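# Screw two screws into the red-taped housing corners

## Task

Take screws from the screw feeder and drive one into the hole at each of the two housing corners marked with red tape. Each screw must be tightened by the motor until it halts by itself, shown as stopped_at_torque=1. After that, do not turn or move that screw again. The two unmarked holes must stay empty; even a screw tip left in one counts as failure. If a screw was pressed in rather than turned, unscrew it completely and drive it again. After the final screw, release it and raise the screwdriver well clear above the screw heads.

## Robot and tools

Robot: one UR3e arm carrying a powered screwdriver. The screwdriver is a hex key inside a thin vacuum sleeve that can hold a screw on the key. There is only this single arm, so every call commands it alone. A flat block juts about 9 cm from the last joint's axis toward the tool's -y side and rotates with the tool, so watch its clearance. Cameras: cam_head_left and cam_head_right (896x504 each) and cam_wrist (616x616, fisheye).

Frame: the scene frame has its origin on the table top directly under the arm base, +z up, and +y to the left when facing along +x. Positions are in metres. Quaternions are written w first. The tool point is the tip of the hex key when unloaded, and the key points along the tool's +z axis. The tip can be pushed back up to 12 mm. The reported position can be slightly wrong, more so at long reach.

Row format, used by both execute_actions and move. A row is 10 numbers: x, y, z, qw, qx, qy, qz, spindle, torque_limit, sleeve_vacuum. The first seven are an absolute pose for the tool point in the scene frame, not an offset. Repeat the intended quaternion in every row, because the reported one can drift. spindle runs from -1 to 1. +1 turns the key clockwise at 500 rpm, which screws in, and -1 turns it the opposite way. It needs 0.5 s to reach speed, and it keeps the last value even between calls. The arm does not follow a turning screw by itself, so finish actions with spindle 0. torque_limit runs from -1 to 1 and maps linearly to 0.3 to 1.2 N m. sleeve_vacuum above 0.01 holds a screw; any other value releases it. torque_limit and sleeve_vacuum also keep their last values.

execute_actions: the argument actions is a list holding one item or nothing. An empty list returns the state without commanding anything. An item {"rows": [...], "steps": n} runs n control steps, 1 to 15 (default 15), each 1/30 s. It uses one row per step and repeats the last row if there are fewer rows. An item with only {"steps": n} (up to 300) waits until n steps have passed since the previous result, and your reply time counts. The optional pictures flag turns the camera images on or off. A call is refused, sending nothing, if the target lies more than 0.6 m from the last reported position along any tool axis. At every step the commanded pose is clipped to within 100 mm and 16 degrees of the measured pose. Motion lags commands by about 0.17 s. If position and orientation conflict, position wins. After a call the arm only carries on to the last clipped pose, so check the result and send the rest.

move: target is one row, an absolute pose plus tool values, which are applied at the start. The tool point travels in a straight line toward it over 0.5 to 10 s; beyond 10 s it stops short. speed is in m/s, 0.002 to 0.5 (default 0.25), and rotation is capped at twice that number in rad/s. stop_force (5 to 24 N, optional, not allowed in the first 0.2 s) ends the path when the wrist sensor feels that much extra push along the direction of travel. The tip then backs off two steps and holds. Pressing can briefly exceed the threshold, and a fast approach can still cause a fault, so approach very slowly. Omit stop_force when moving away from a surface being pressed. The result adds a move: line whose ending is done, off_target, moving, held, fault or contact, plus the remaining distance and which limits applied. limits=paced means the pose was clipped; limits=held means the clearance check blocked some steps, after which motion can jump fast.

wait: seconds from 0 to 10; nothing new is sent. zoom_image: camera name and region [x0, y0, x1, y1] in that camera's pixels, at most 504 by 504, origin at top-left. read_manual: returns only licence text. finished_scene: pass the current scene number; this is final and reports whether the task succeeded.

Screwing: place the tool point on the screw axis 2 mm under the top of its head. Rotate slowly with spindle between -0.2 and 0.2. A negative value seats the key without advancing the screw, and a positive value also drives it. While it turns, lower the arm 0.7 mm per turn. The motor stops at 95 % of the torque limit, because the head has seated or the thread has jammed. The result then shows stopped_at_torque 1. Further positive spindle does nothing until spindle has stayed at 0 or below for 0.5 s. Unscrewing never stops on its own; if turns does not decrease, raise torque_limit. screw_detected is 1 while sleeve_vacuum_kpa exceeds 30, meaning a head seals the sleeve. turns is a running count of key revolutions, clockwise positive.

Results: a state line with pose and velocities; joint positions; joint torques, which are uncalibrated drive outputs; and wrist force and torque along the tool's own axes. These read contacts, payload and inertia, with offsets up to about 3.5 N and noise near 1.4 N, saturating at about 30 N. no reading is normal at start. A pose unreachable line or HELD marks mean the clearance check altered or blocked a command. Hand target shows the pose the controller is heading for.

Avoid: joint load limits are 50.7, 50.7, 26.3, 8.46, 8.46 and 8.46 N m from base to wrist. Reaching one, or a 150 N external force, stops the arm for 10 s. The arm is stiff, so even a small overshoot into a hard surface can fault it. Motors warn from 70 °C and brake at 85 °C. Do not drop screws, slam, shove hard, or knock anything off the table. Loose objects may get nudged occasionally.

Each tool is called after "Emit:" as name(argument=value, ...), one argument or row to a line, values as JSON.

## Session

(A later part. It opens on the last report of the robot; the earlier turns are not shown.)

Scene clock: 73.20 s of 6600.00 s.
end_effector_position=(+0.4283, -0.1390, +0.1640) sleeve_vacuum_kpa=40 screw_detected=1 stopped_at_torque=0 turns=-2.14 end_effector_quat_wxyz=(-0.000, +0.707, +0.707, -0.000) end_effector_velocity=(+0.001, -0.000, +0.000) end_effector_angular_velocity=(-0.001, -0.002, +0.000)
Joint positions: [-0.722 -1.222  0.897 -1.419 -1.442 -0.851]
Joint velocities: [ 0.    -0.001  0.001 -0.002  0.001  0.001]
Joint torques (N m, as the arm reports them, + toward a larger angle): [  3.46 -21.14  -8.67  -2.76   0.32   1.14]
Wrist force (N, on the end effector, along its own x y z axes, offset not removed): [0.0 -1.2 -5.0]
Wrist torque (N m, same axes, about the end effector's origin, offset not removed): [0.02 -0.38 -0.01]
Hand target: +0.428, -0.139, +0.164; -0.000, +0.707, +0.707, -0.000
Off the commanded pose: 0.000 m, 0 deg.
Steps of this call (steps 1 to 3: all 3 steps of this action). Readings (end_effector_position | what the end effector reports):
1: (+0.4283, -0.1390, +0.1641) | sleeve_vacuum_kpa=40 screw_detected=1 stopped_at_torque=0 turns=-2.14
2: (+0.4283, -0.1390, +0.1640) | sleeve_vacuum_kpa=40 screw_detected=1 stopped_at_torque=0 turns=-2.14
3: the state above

Emit:
move(
  target=[0.4283, -0.1390, 0.20, 0, 0.7071, 0.7071, 0, 0, 0, 1],
  speed=0.04,
)

Emit:
zoom_image(
  camera="cam_wrist",
  region=[310, 255, 370, 315],
)

Emit:
zoom_image(
  camera="cam_head_left",
  region=[410, 150, 460, 200],
)

Scene clock: 83.10 s of 6600.00 s.
end_effector_position=(+0.4283, -0.1391, +0.1999) sleeve_vacuum_kpa=39 screw_detected=1 stopped_at_torque=0 turns=-2.14 end_effector_quat_wxyz=(+0.000, +0.707, +0.707, +0.000) end_effector_velocity=(-0.001, -0.001, +0.001) end_effector_angular_velocity=(+0.001, +0.006, -0.002)
Joint positions: [-0.736 -1.18   0.655 -1.218 -1.44  -0.864]
Joint velocities: [-0.001  0.017 -0.036  0.023 -0.004  0.001]
Joint torques (N m, as the arm reports them, + toward a larger angle): [  3.19 -17.39 -13.86  -0.85  -0.03  -1.09]
Wrist force (N, on the end effector, along its own x y z axes, offset not removed): [1.4 -0.6 -1.8]
Wrist torque (N m, same axes, about the end effector's origin, offset not removed): [-0.14 -0.56 0.00]
Hand target: +0.428, -0.139, +0.200; +0.000, +0.707, +0.707, +0.000
Off the commanded pose: 0.000 m, 0 deg.
After step 90, 5.63 s passed at rest.
move: done

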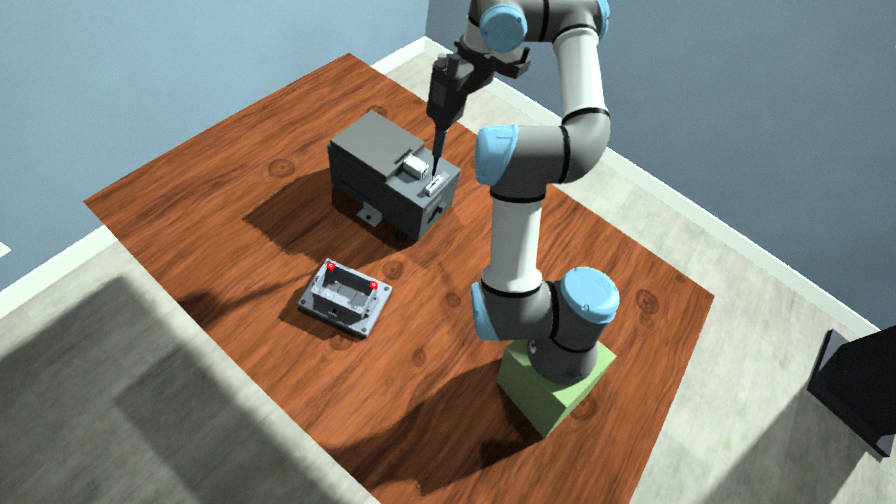

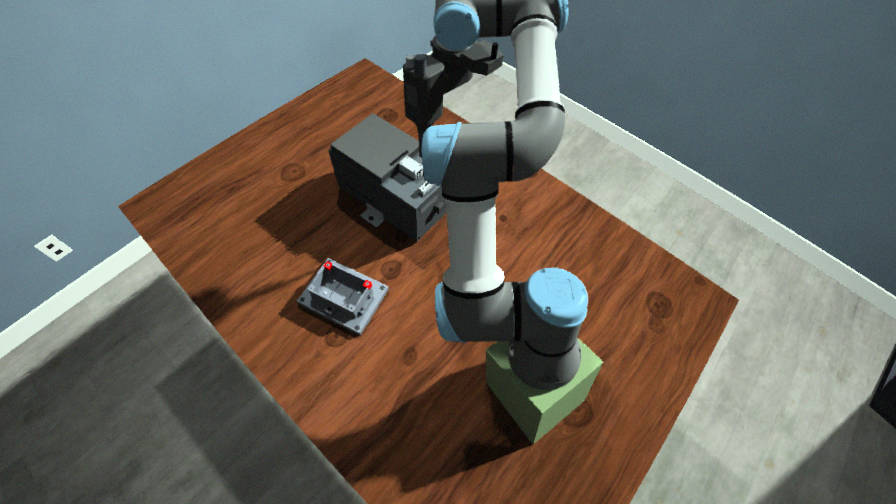

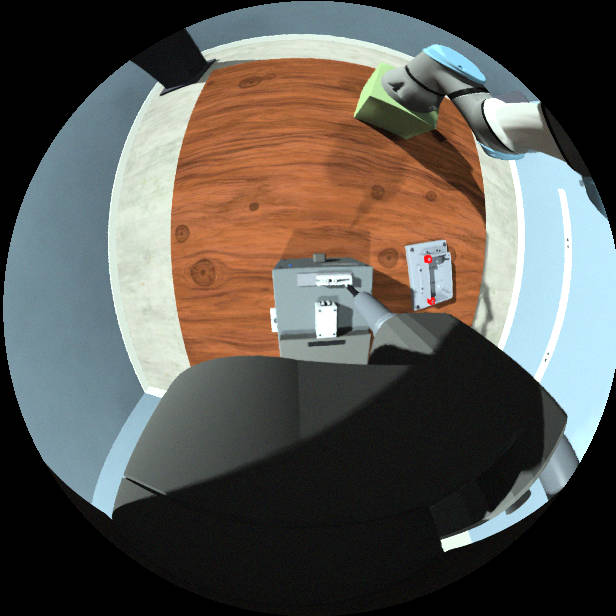

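Region (310, 255, 370, 315) of cam_wrist's 616x616 image, scaled by 8.400, with more detail than that image has.

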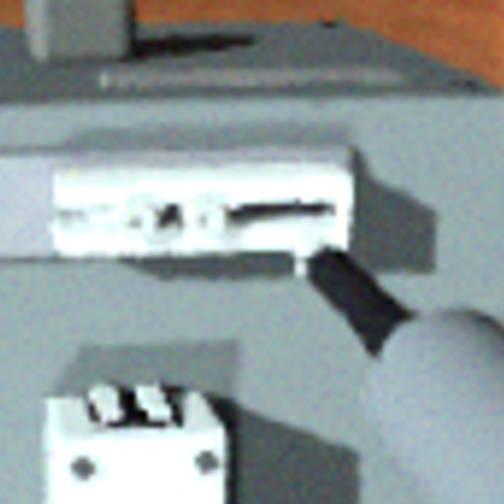

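Region (410, 150, 460, 200) of cam_head_left's 896x504 image, scaled by 10.080, with more detail than that image has.

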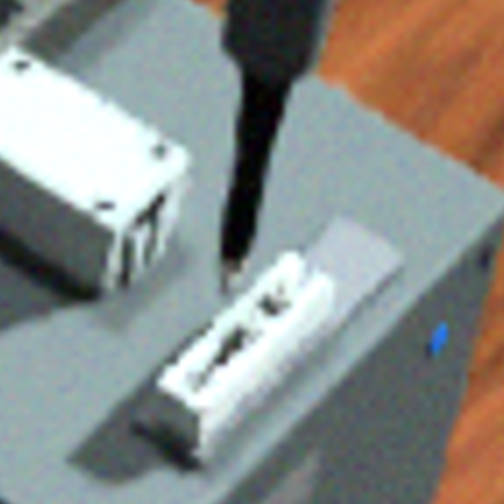

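Emit:
move(
  target=[0.395, 0.095, 0.12, 0, 0.7071, 0.7071, 0, 0, 0, 1],
  speed=0.15,
)

Emit:
zoom_image(
  camera="cam_wrist",
  region=[300, 240, 400, 340],
)

Emit:
zoom_image(
  camera="cam_head_left",
  region=[320, 230, 410, 320],
)

Emit:
zoom_image(
  camera="cam_head_right",
  region=[320, 230, 410, 320],
)

Scene clock: 94.17 s of 6600.00 s.
end_effector_position=(+0.3947, +0.0947, +0.1199) sleeve_vacuum_kpa=39 screw_detected=1 stopped_at_torque=0 turns=-2.14 end_effector_quat_wxyz=(-0.000, +0.707, +0.707, -0.000) end_effector_velocity=(-0.000, +0.001, -0.001) end_effector_angular_velocity=(-0.002, +0.000, -0.001)
Joint positions: [-0.169 -1.591  1.642 -1.837 -1.552 -0.307]
Joint velocities: [ 0.005  0.001  0.003 -0.004 -0.003  0.006]
Joint torques (N m, as the arm reports them, + toward a larger angle): [  4.78 -13.   -10.34  -3.21   0.24   1.05]
Wrist force (N, on the end effector, along its own x y z axes, offset not removed): [0.4 -0.6 -1.7]
Wrist torque (N m, same axes, about the end effector's origin, offset not removed): [-0.11 -0.28 0.01]
Hand target: +0.395, +0.095, +0.120; -0.000, +0.707, +0.707, -0.000
Off the commanded pose: 0.000 m, 0 deg.
After step 90, 5.90 s passed at rest.
move: done

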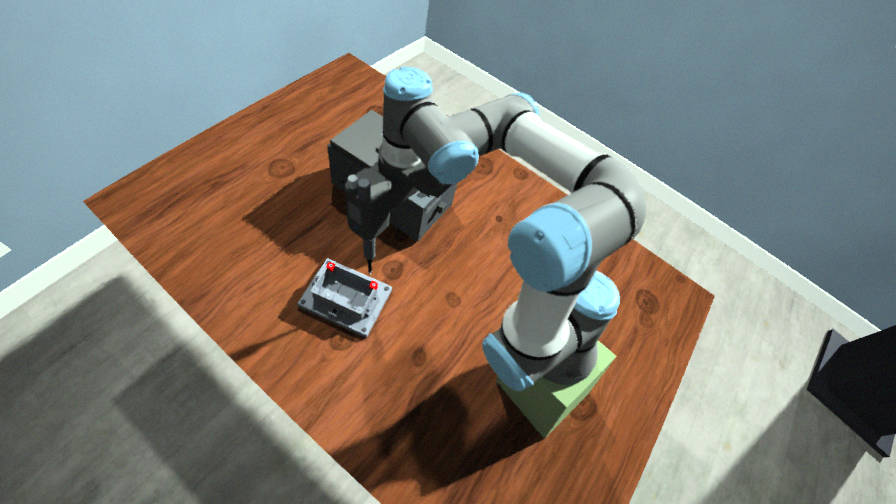

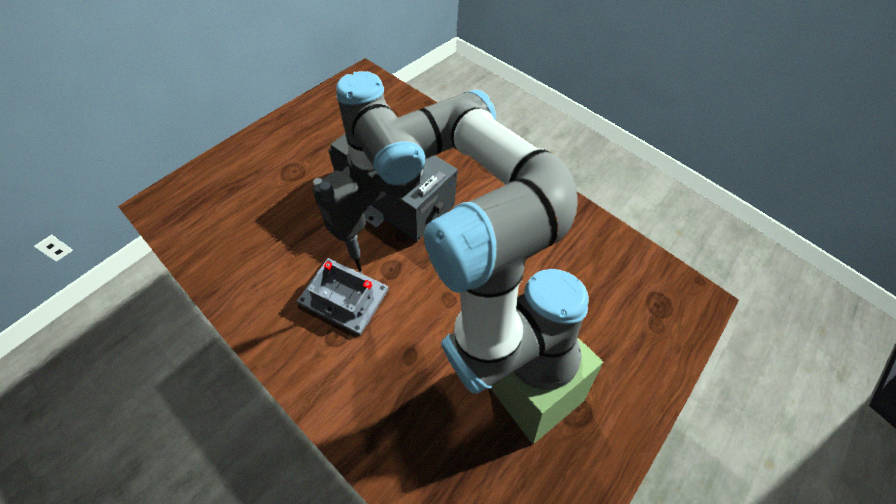

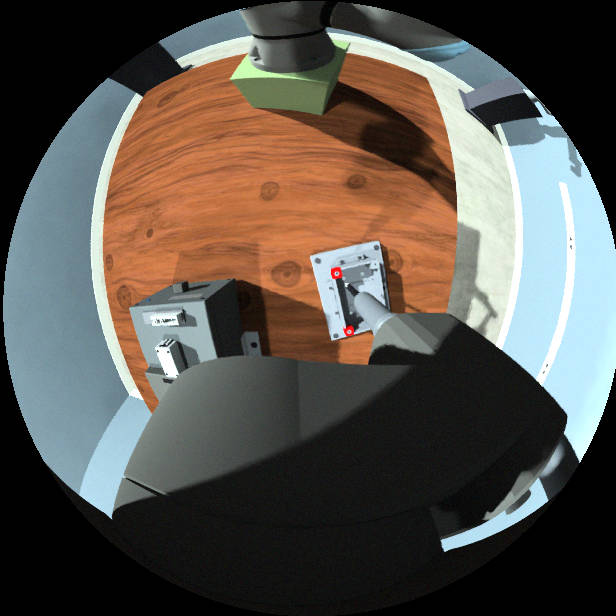

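Region (300, 240, 400, 340) of cam_wrist's 616x616 image, scaled by 5.040, with more detail than that image has.

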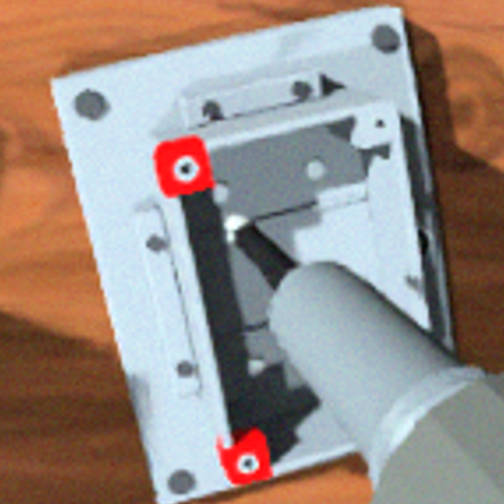

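Region (320, 230, 410, 320) of cam_head_left's 896x504 image, scaled by 5.600, with more detail than that image has.

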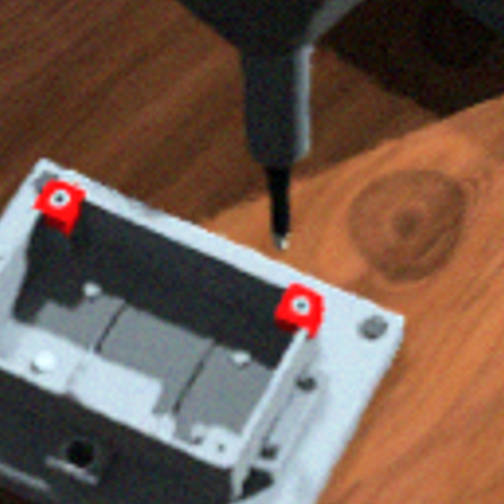

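Region (320, 230, 410, 320) of cam_head_right's 896x504 image, scaled by 5.600, with more detail than that image has.

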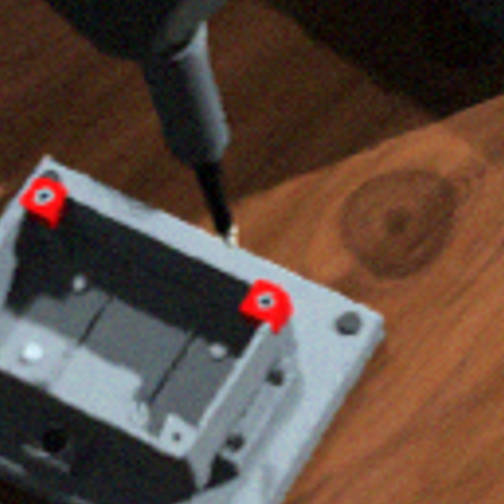

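Emit:
move(
  target=[0.3908, 0.0908, 0.098, 0, 0.7071, 0.7071, 0, 0, 0, 1],
  speed=0.05,
)

Emit:
zoom_image(
  camera="cam_wrist",
  region=[322, 262, 362, 302],
)

Emit:
zoom_image(
  camera="cam_head_left",
  region=[355, 255, 395, 295],
)

Emit:
zoom_image(
  camera="cam_head_right",
  region=[345, 255, 385, 295],
)

Scene clock: 103.33 s of 6600.00 s.
end_effector_position=(+0.3908, +0.0908, +0.0981) sleeve_vacuum_kpa=39 screw_detected=1 stopped_at_torque=0 turns=-2.14 end_effector_quat_wxyz=(-0.000, +0.707, +0.707, -0.000) end_effector_velocity=(-0.000, -0.001, -0.002) end_effector_angular_velocity=(+0.000, +0.000, -0.003)
Joint positions: [-0.185 -1.581  1.736 -1.94  -1.549 -0.322]
Joint velocities: [-0.004  0.     0.01  -0.01   0.001 -0.001]
Joint torques (N m, as the arm reports them, + toward a larger angle): [ -0.66 -13.39  -9.79  -3.19   1.56  -1.17]
Wrist force (N, on the end effector, along its own x y z axes, offset not removed): [3.2 -0.3 0.1]
Wrist torque (N m, same axes, about the end effector's origin, offset not removed): [-0.05 -0.94 0.03]
Hand target: +0.391, +0.091, +0.098; -0.000, +0.707, +0.707, -0.000
Off the commanded pose: 0.000 m, 0 deg.
After step 90, 5.33 s passed at rest.
move: done

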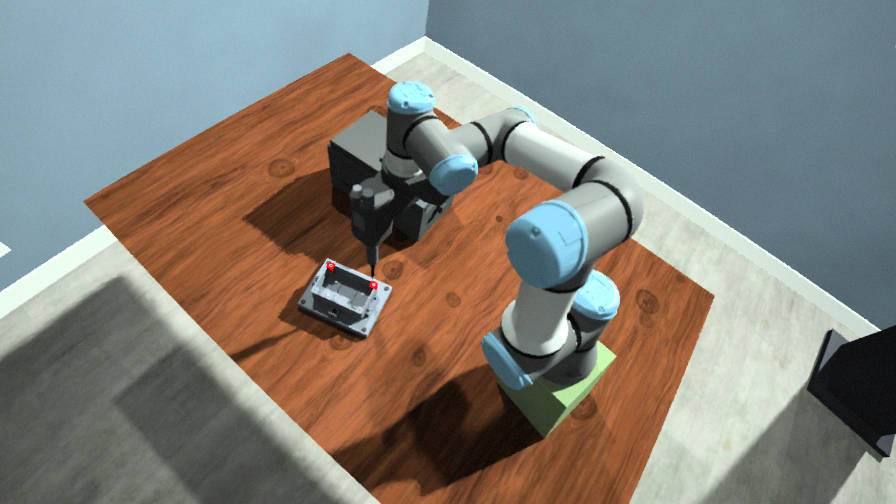

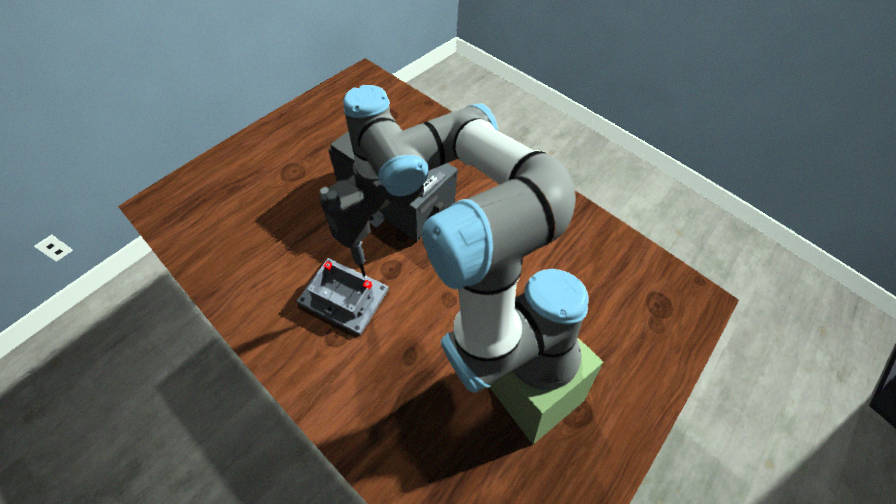

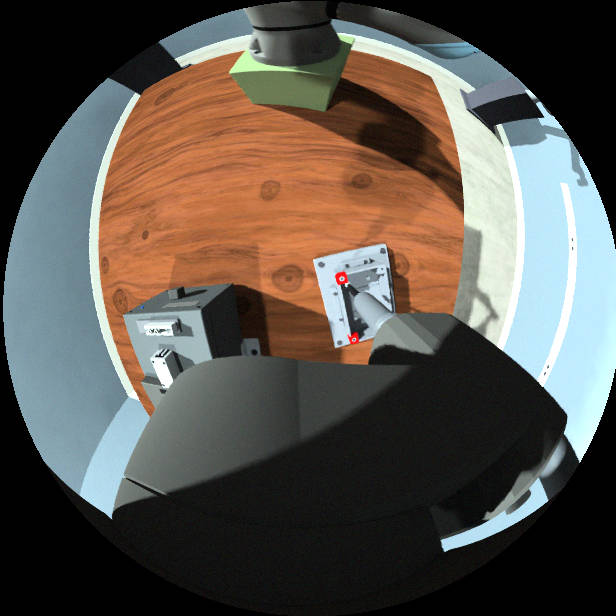

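Region (322, 262, 362, 302) of cam_wrist's 616x616 image, scaled by 12.600, with more detail than that image has.

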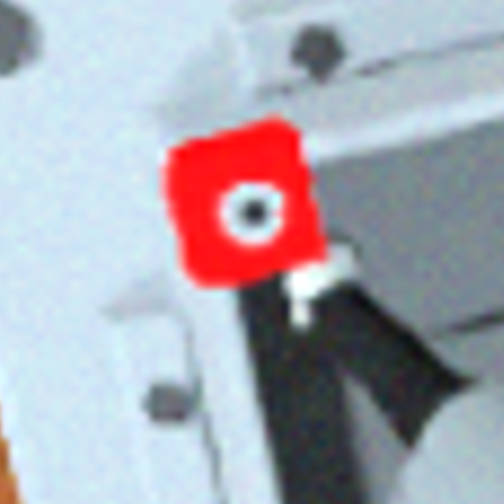

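Region (355, 255, 395, 295) of cam_head_left's 896x504 image, scaled by 12.600, with more detail than that image has.

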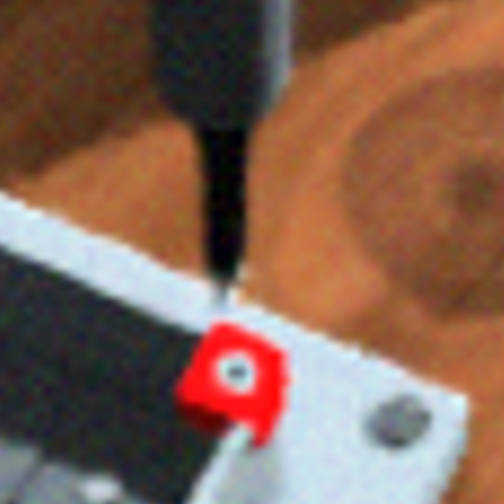

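Region (345, 255, 385, 295) of cam_head_right's 896x504 image, scaled by 12.600, with more detail than that image has.

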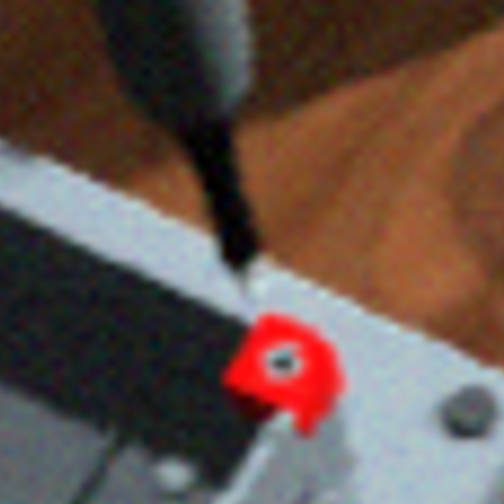

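Emit:
move(
  target=[0.3899, 0.0900, 0.082, 0, 0.7071, 0.7071, 0, 0, 0, 1],
  speed=0.04,
)

Emit:
zoom_image(
  camera="cam_wrist",
  region=[332, 270, 362, 300],
)

Emit:
zoom_image(
  camera="cam_head_left",
  region=[360, 263, 390, 293],
)

Emit:
zoom_image(
  camera="cam_head_right",
  region=[352, 263, 382, 293],
)

Scene clock: 110.73 s of 6600.00 s.
end_effector_position=(+0.3899, +0.0900, +0.0822) sleeve_vacuum_kpa=39 screw_detected=1 stopped_at_torque=0 turns=-2.14 end_effector_quat_wxyz=(-0.000, +0.707, +0.707, -0.000) end_effector_velocity=(-0.000, -0.000, -0.002) end_effector_angular_velocity=(-0.000, -0.000, -0.000)
Joint positions: [-0.187 -1.558  1.788 -2.016 -1.548 -0.325]
Joint velocities: [-0.001  0.002  0.007 -0.009 -0.    -0.001]
Joint torques (N m, as the arm reports them, + toward a larger angle): [ -0.96 -13.34  -9.06  -3.14   1.52  -1.17]
Wrist force (N, on the end effector, along its own x y z axes, offset not removed): [2.0 -0.4 -0.7]
Wrist torque (N m, same axes, about the end effector's origin, offset not removed): [-0.09 -0.69 0.02]
Hand target: +0.390, +0.090, +0.082; -0.000, +0.707, +0.707, -0.000
Off the commanded pose: 0.000 m, 0 deg.
After step 90, 3.60 s passed at rest.
move: done

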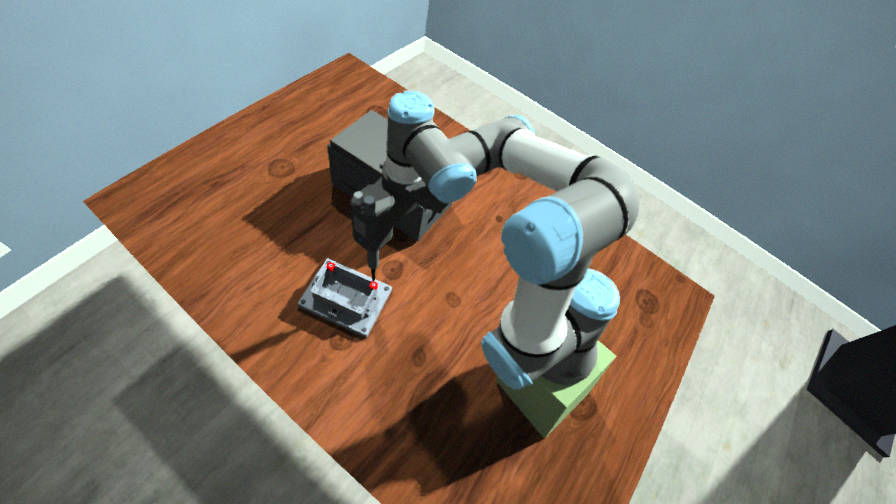

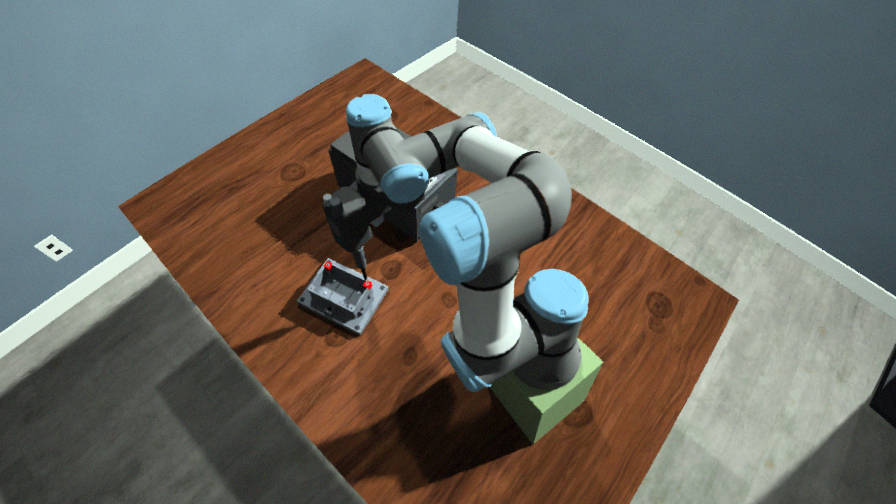

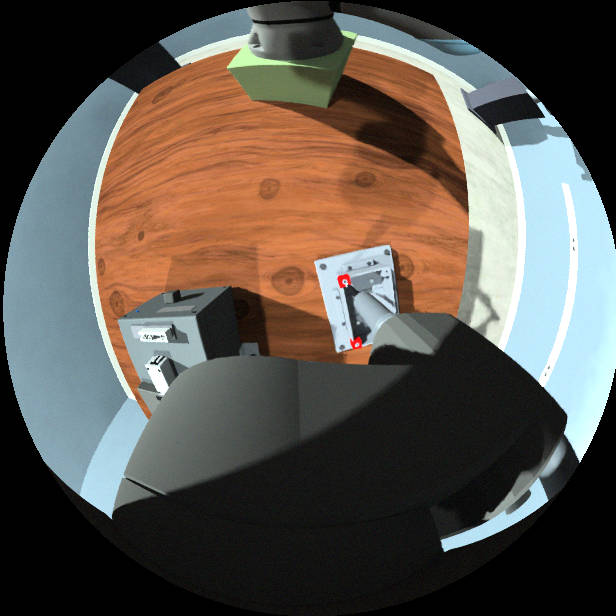

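Region (332, 270, 362, 300) of cam_wrist's 616x616 image, scaled by 16.800, with more detail than that image has.

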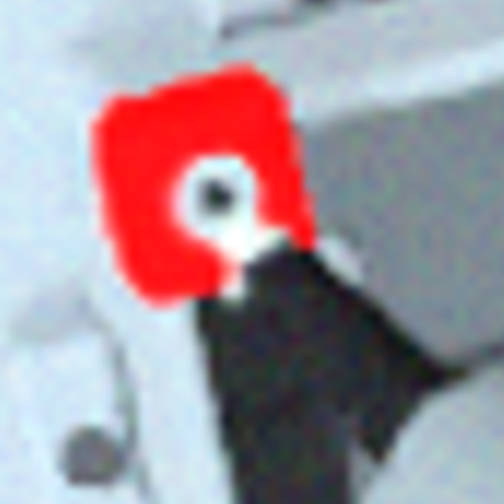

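Region (360, 263, 390, 293) of cam_head_left's 896x504 image, scaled by 16.800, with more detail than that image has.

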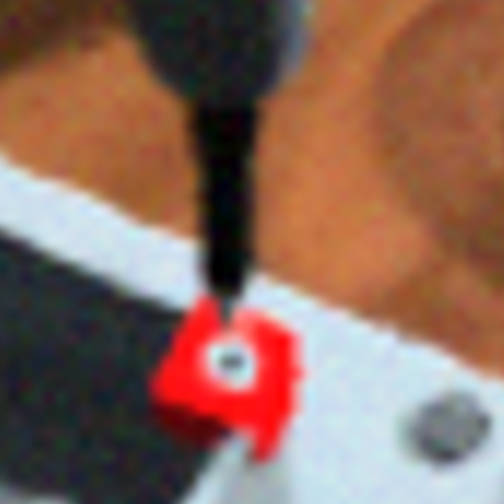

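Region (352, 263, 382, 293) of cam_head_right's 896x504 image, scaled by 16.800, with more detail than that image has.

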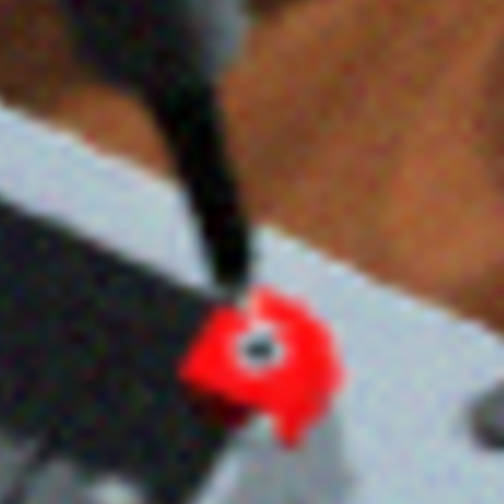

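Emit:
move(
  target=[0.3892, 0.0907, 0.080, 0, 0.7071, 0.7071, 0, 0, 0, 1],
  speed=0.02,
)

Emit:
zoom_image(
  camera="cam_wrist",
  region=[336, 274, 356, 294],
)

Emit:
zoom_image(
  camera="cam_head_left",
  region=[360, 263, 390, 293],
)

Emit:
zoom_image(
  camera="cam_head_right",
  region=[352, 263, 382, 293],
)

Scene clock: 119.63 s of 6600.00 s.
end_effector_position=(+0.3892, +0.0907, +0.0801) sleeve_vacuum_kpa=39 screw_detected=1 stopped_at_torque=0 turns=-2.14 end_effector_quat_wxyz=(-0.000, +0.707, +0.707, -0.000) end_effector_velocity=(-0.001, +0.001, -0.001) end_effector_angular_velocity=(+0.000, +0.001, +0.001)
Joint positions: [-0.186 -1.557  1.798 -2.027 -1.548 -0.323]
Joint velocities: [ 0.001  0.     0.004 -0.004  0.    -0.001]
Joint torques (N m, as the arm reports them, + toward a larger angle): [  5.6  -12.8   -9.32  -3.21   0.21   1.09]
Wrist force (N, on the end effector, along its own x y z axes, offset not removed): [1.4 -0.8 -1.0]
Wrist torque (N m, same axes, about the end effector's origin, offset not removed): [-0.17 -0.50 0.01]
Hand target: +0.389, +0.091, +0.080; -0.000, +0.707, +0.707, -0.000
Off the commanded pose: 0.000 m, 0 deg.
After step 90, 5.20 s passed at rest.
move: done

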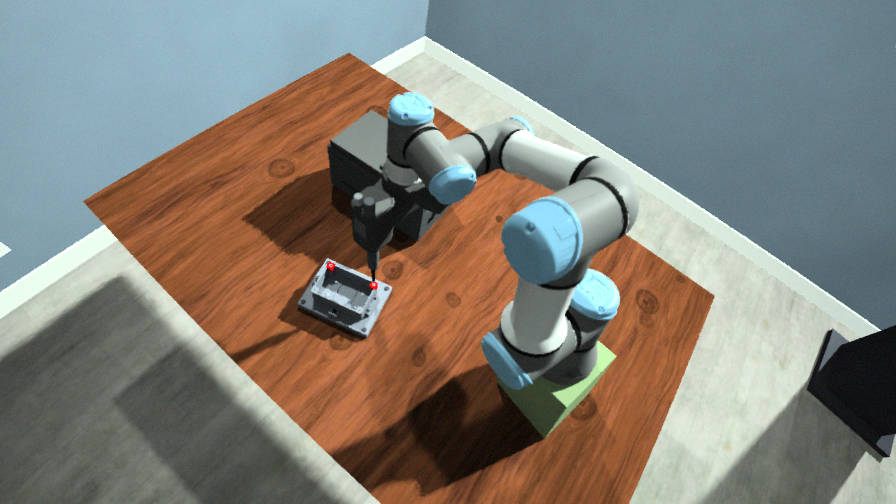

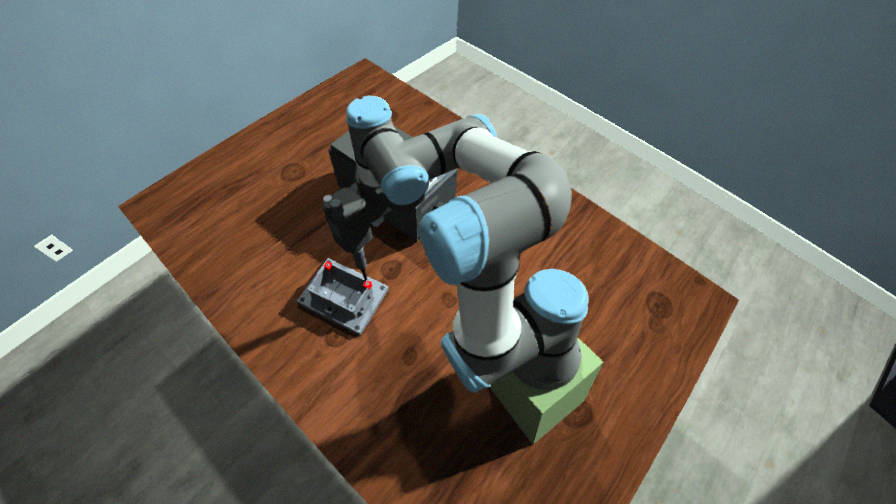

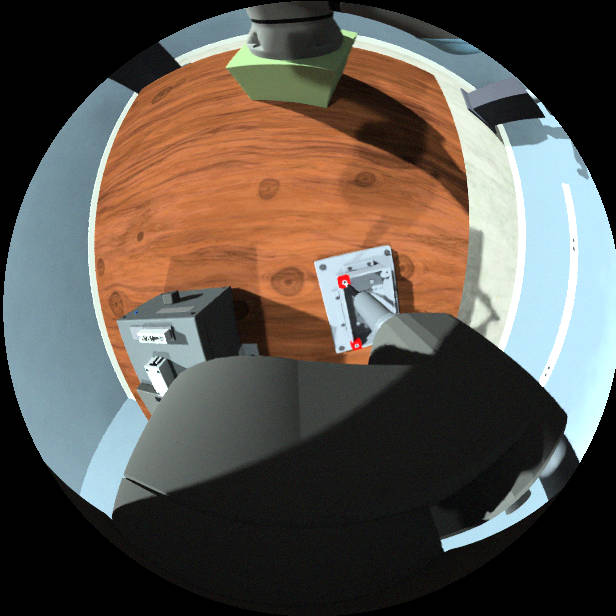

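Region (336, 274, 356, 294) of cam_wrist's 616x616 image, scaled by 25.200, with more detail than that image has.

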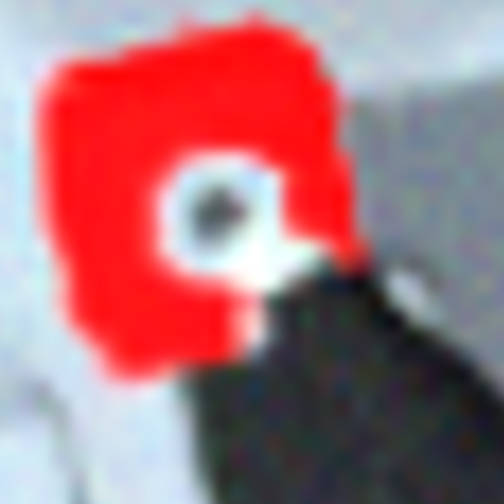

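Region (360, 263, 390, 293) of cam_head_left's 896x504 image, scaled by 16.800, with more detail than that image has.

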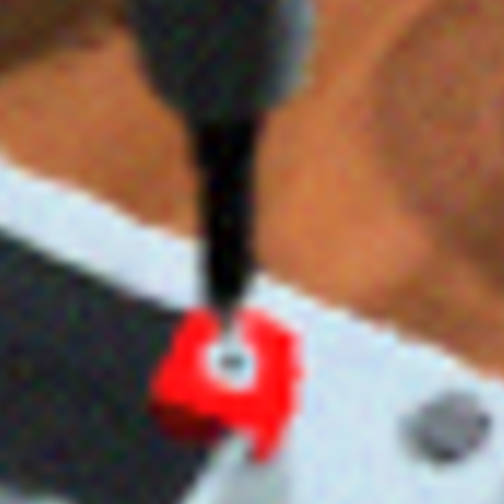

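Region (352, 263, 382, 293) of cam_head_right's 896x504 image, scaled by 16.800, with more detail than that image has.

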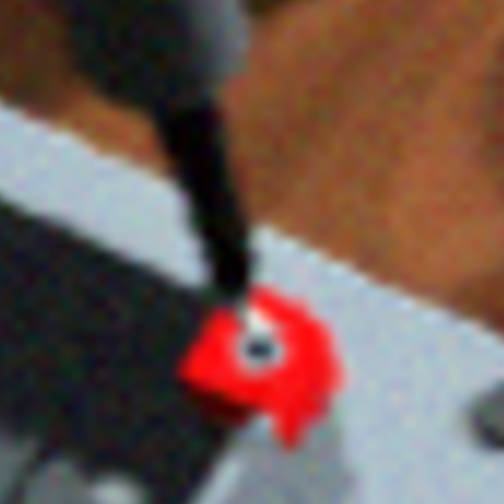

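Emit:
move(
  target=[0.3892, 0.0907, 0.066, 0, 0.7071, 0.7071, 0, 0, 0, 1],
  speed=0.005,
  stop_force=5,
)

Emit:
zoom_image(
  camera="cam_wrist",
  region=[336, 274, 356, 294],
)

Emit:
zoom_image(
  camera="cam_head_left",
  region=[360, 263, 390, 293],
)

Emit:
zoom_image(
  camera="cam_head_right",
  region=[352, 263, 382, 293],
)

Scene clock: 129.87 s of 6600.00 s.
end_effector_position=(+0.3891, +0.0907, +0.0668) sleeve_vacuum_kpa=40 screw_detected=1 stopped_at_torque=0 turns=-2.14 end_effector_quat_wxyz=(-0.000, +0.707, +0.707, -0.000) end_effector_velocity=(-0.000, +0.000, +0.002) end_effector_angular_velocity=(+0.000, +0.000, +0.001)
Joint positions: [-0.185 -1.53   1.834 -2.089 -1.549 -0.322]
Joint velocities: [ 0.    -0.004 -0.006  0.01  -0.    -0.001]
Joint torques (N m, as the arm reports them, + toward a larger angle): [  4.65 -15.85 -12.05  -0.84   0.84   0.82]
Wrist force (N, on the end effector, along its own x y z axes, offset not removed): [-0.9 -0.9 -6.1]
Wrist torque (N m, same axes, about the end effector's origin, offset not removed): [0.01 -0.22 0.06]
Hand target: +0.389, +0.091, +0.067; +0.000, +0.707, +0.707, -0.000
Off the commanded pose: 0.001 m, 0 deg.
After step 90, 4.20 s passed at rest.
move: contact

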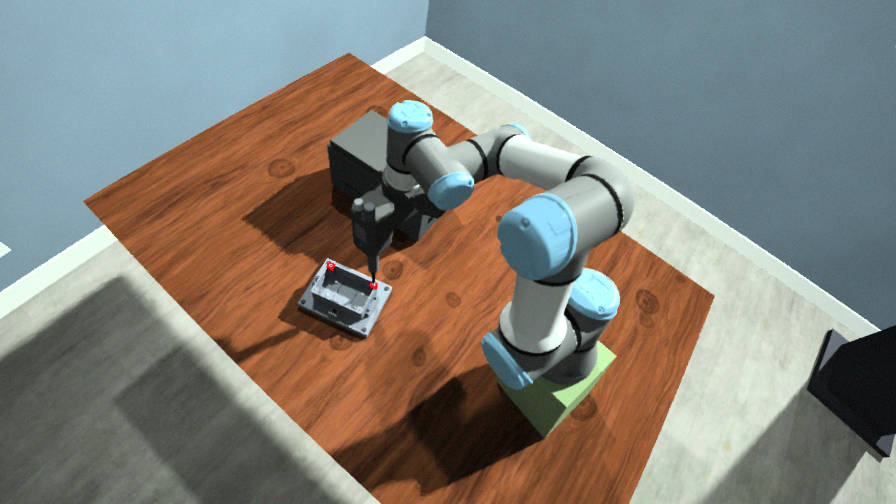

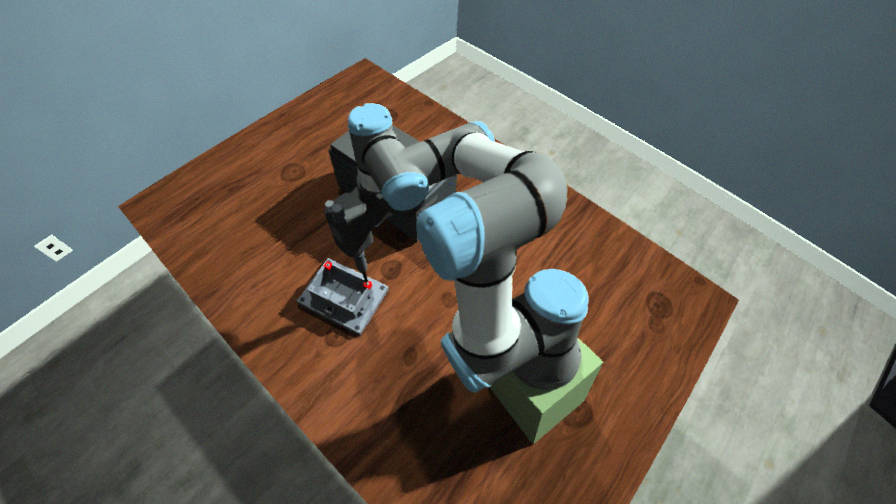

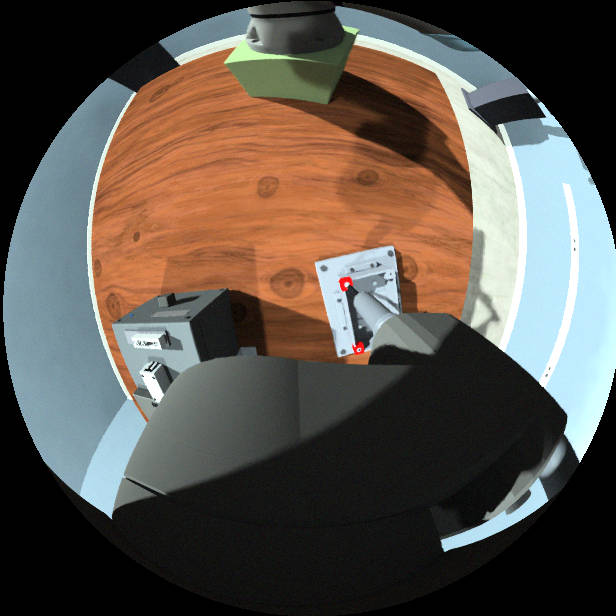

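Region (336, 274, 356, 294) of cam_wrist's 616x616 image, scaled by 25.200, with more detail than that image has.

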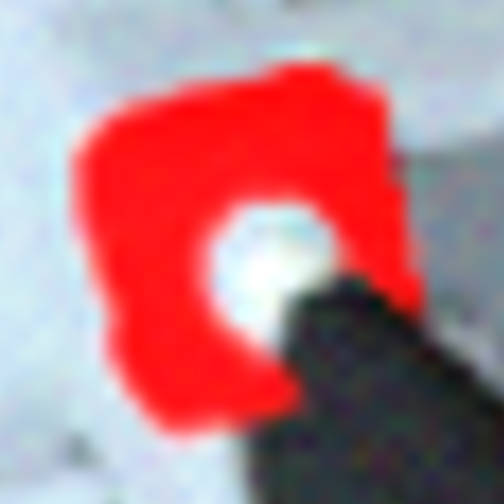

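Region (360, 263, 390, 293) of cam_head_left's 896x504 image, scaled by 16.800, with more detail than that image has.

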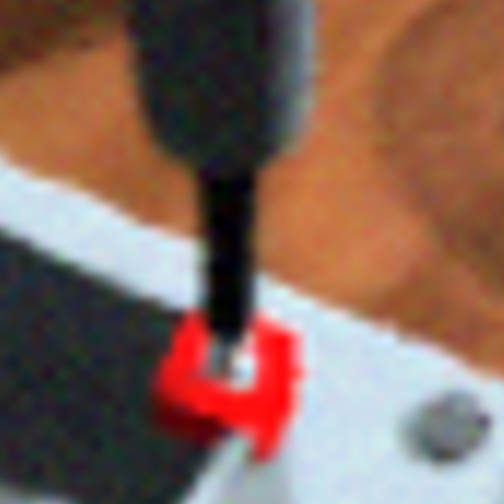

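Region (352, 263, 382, 293) of cam_head_right's 896x504 image, scaled by 16.800, with more detail than that image has.

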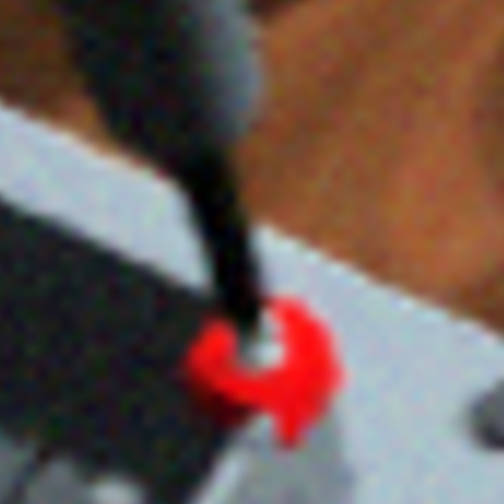

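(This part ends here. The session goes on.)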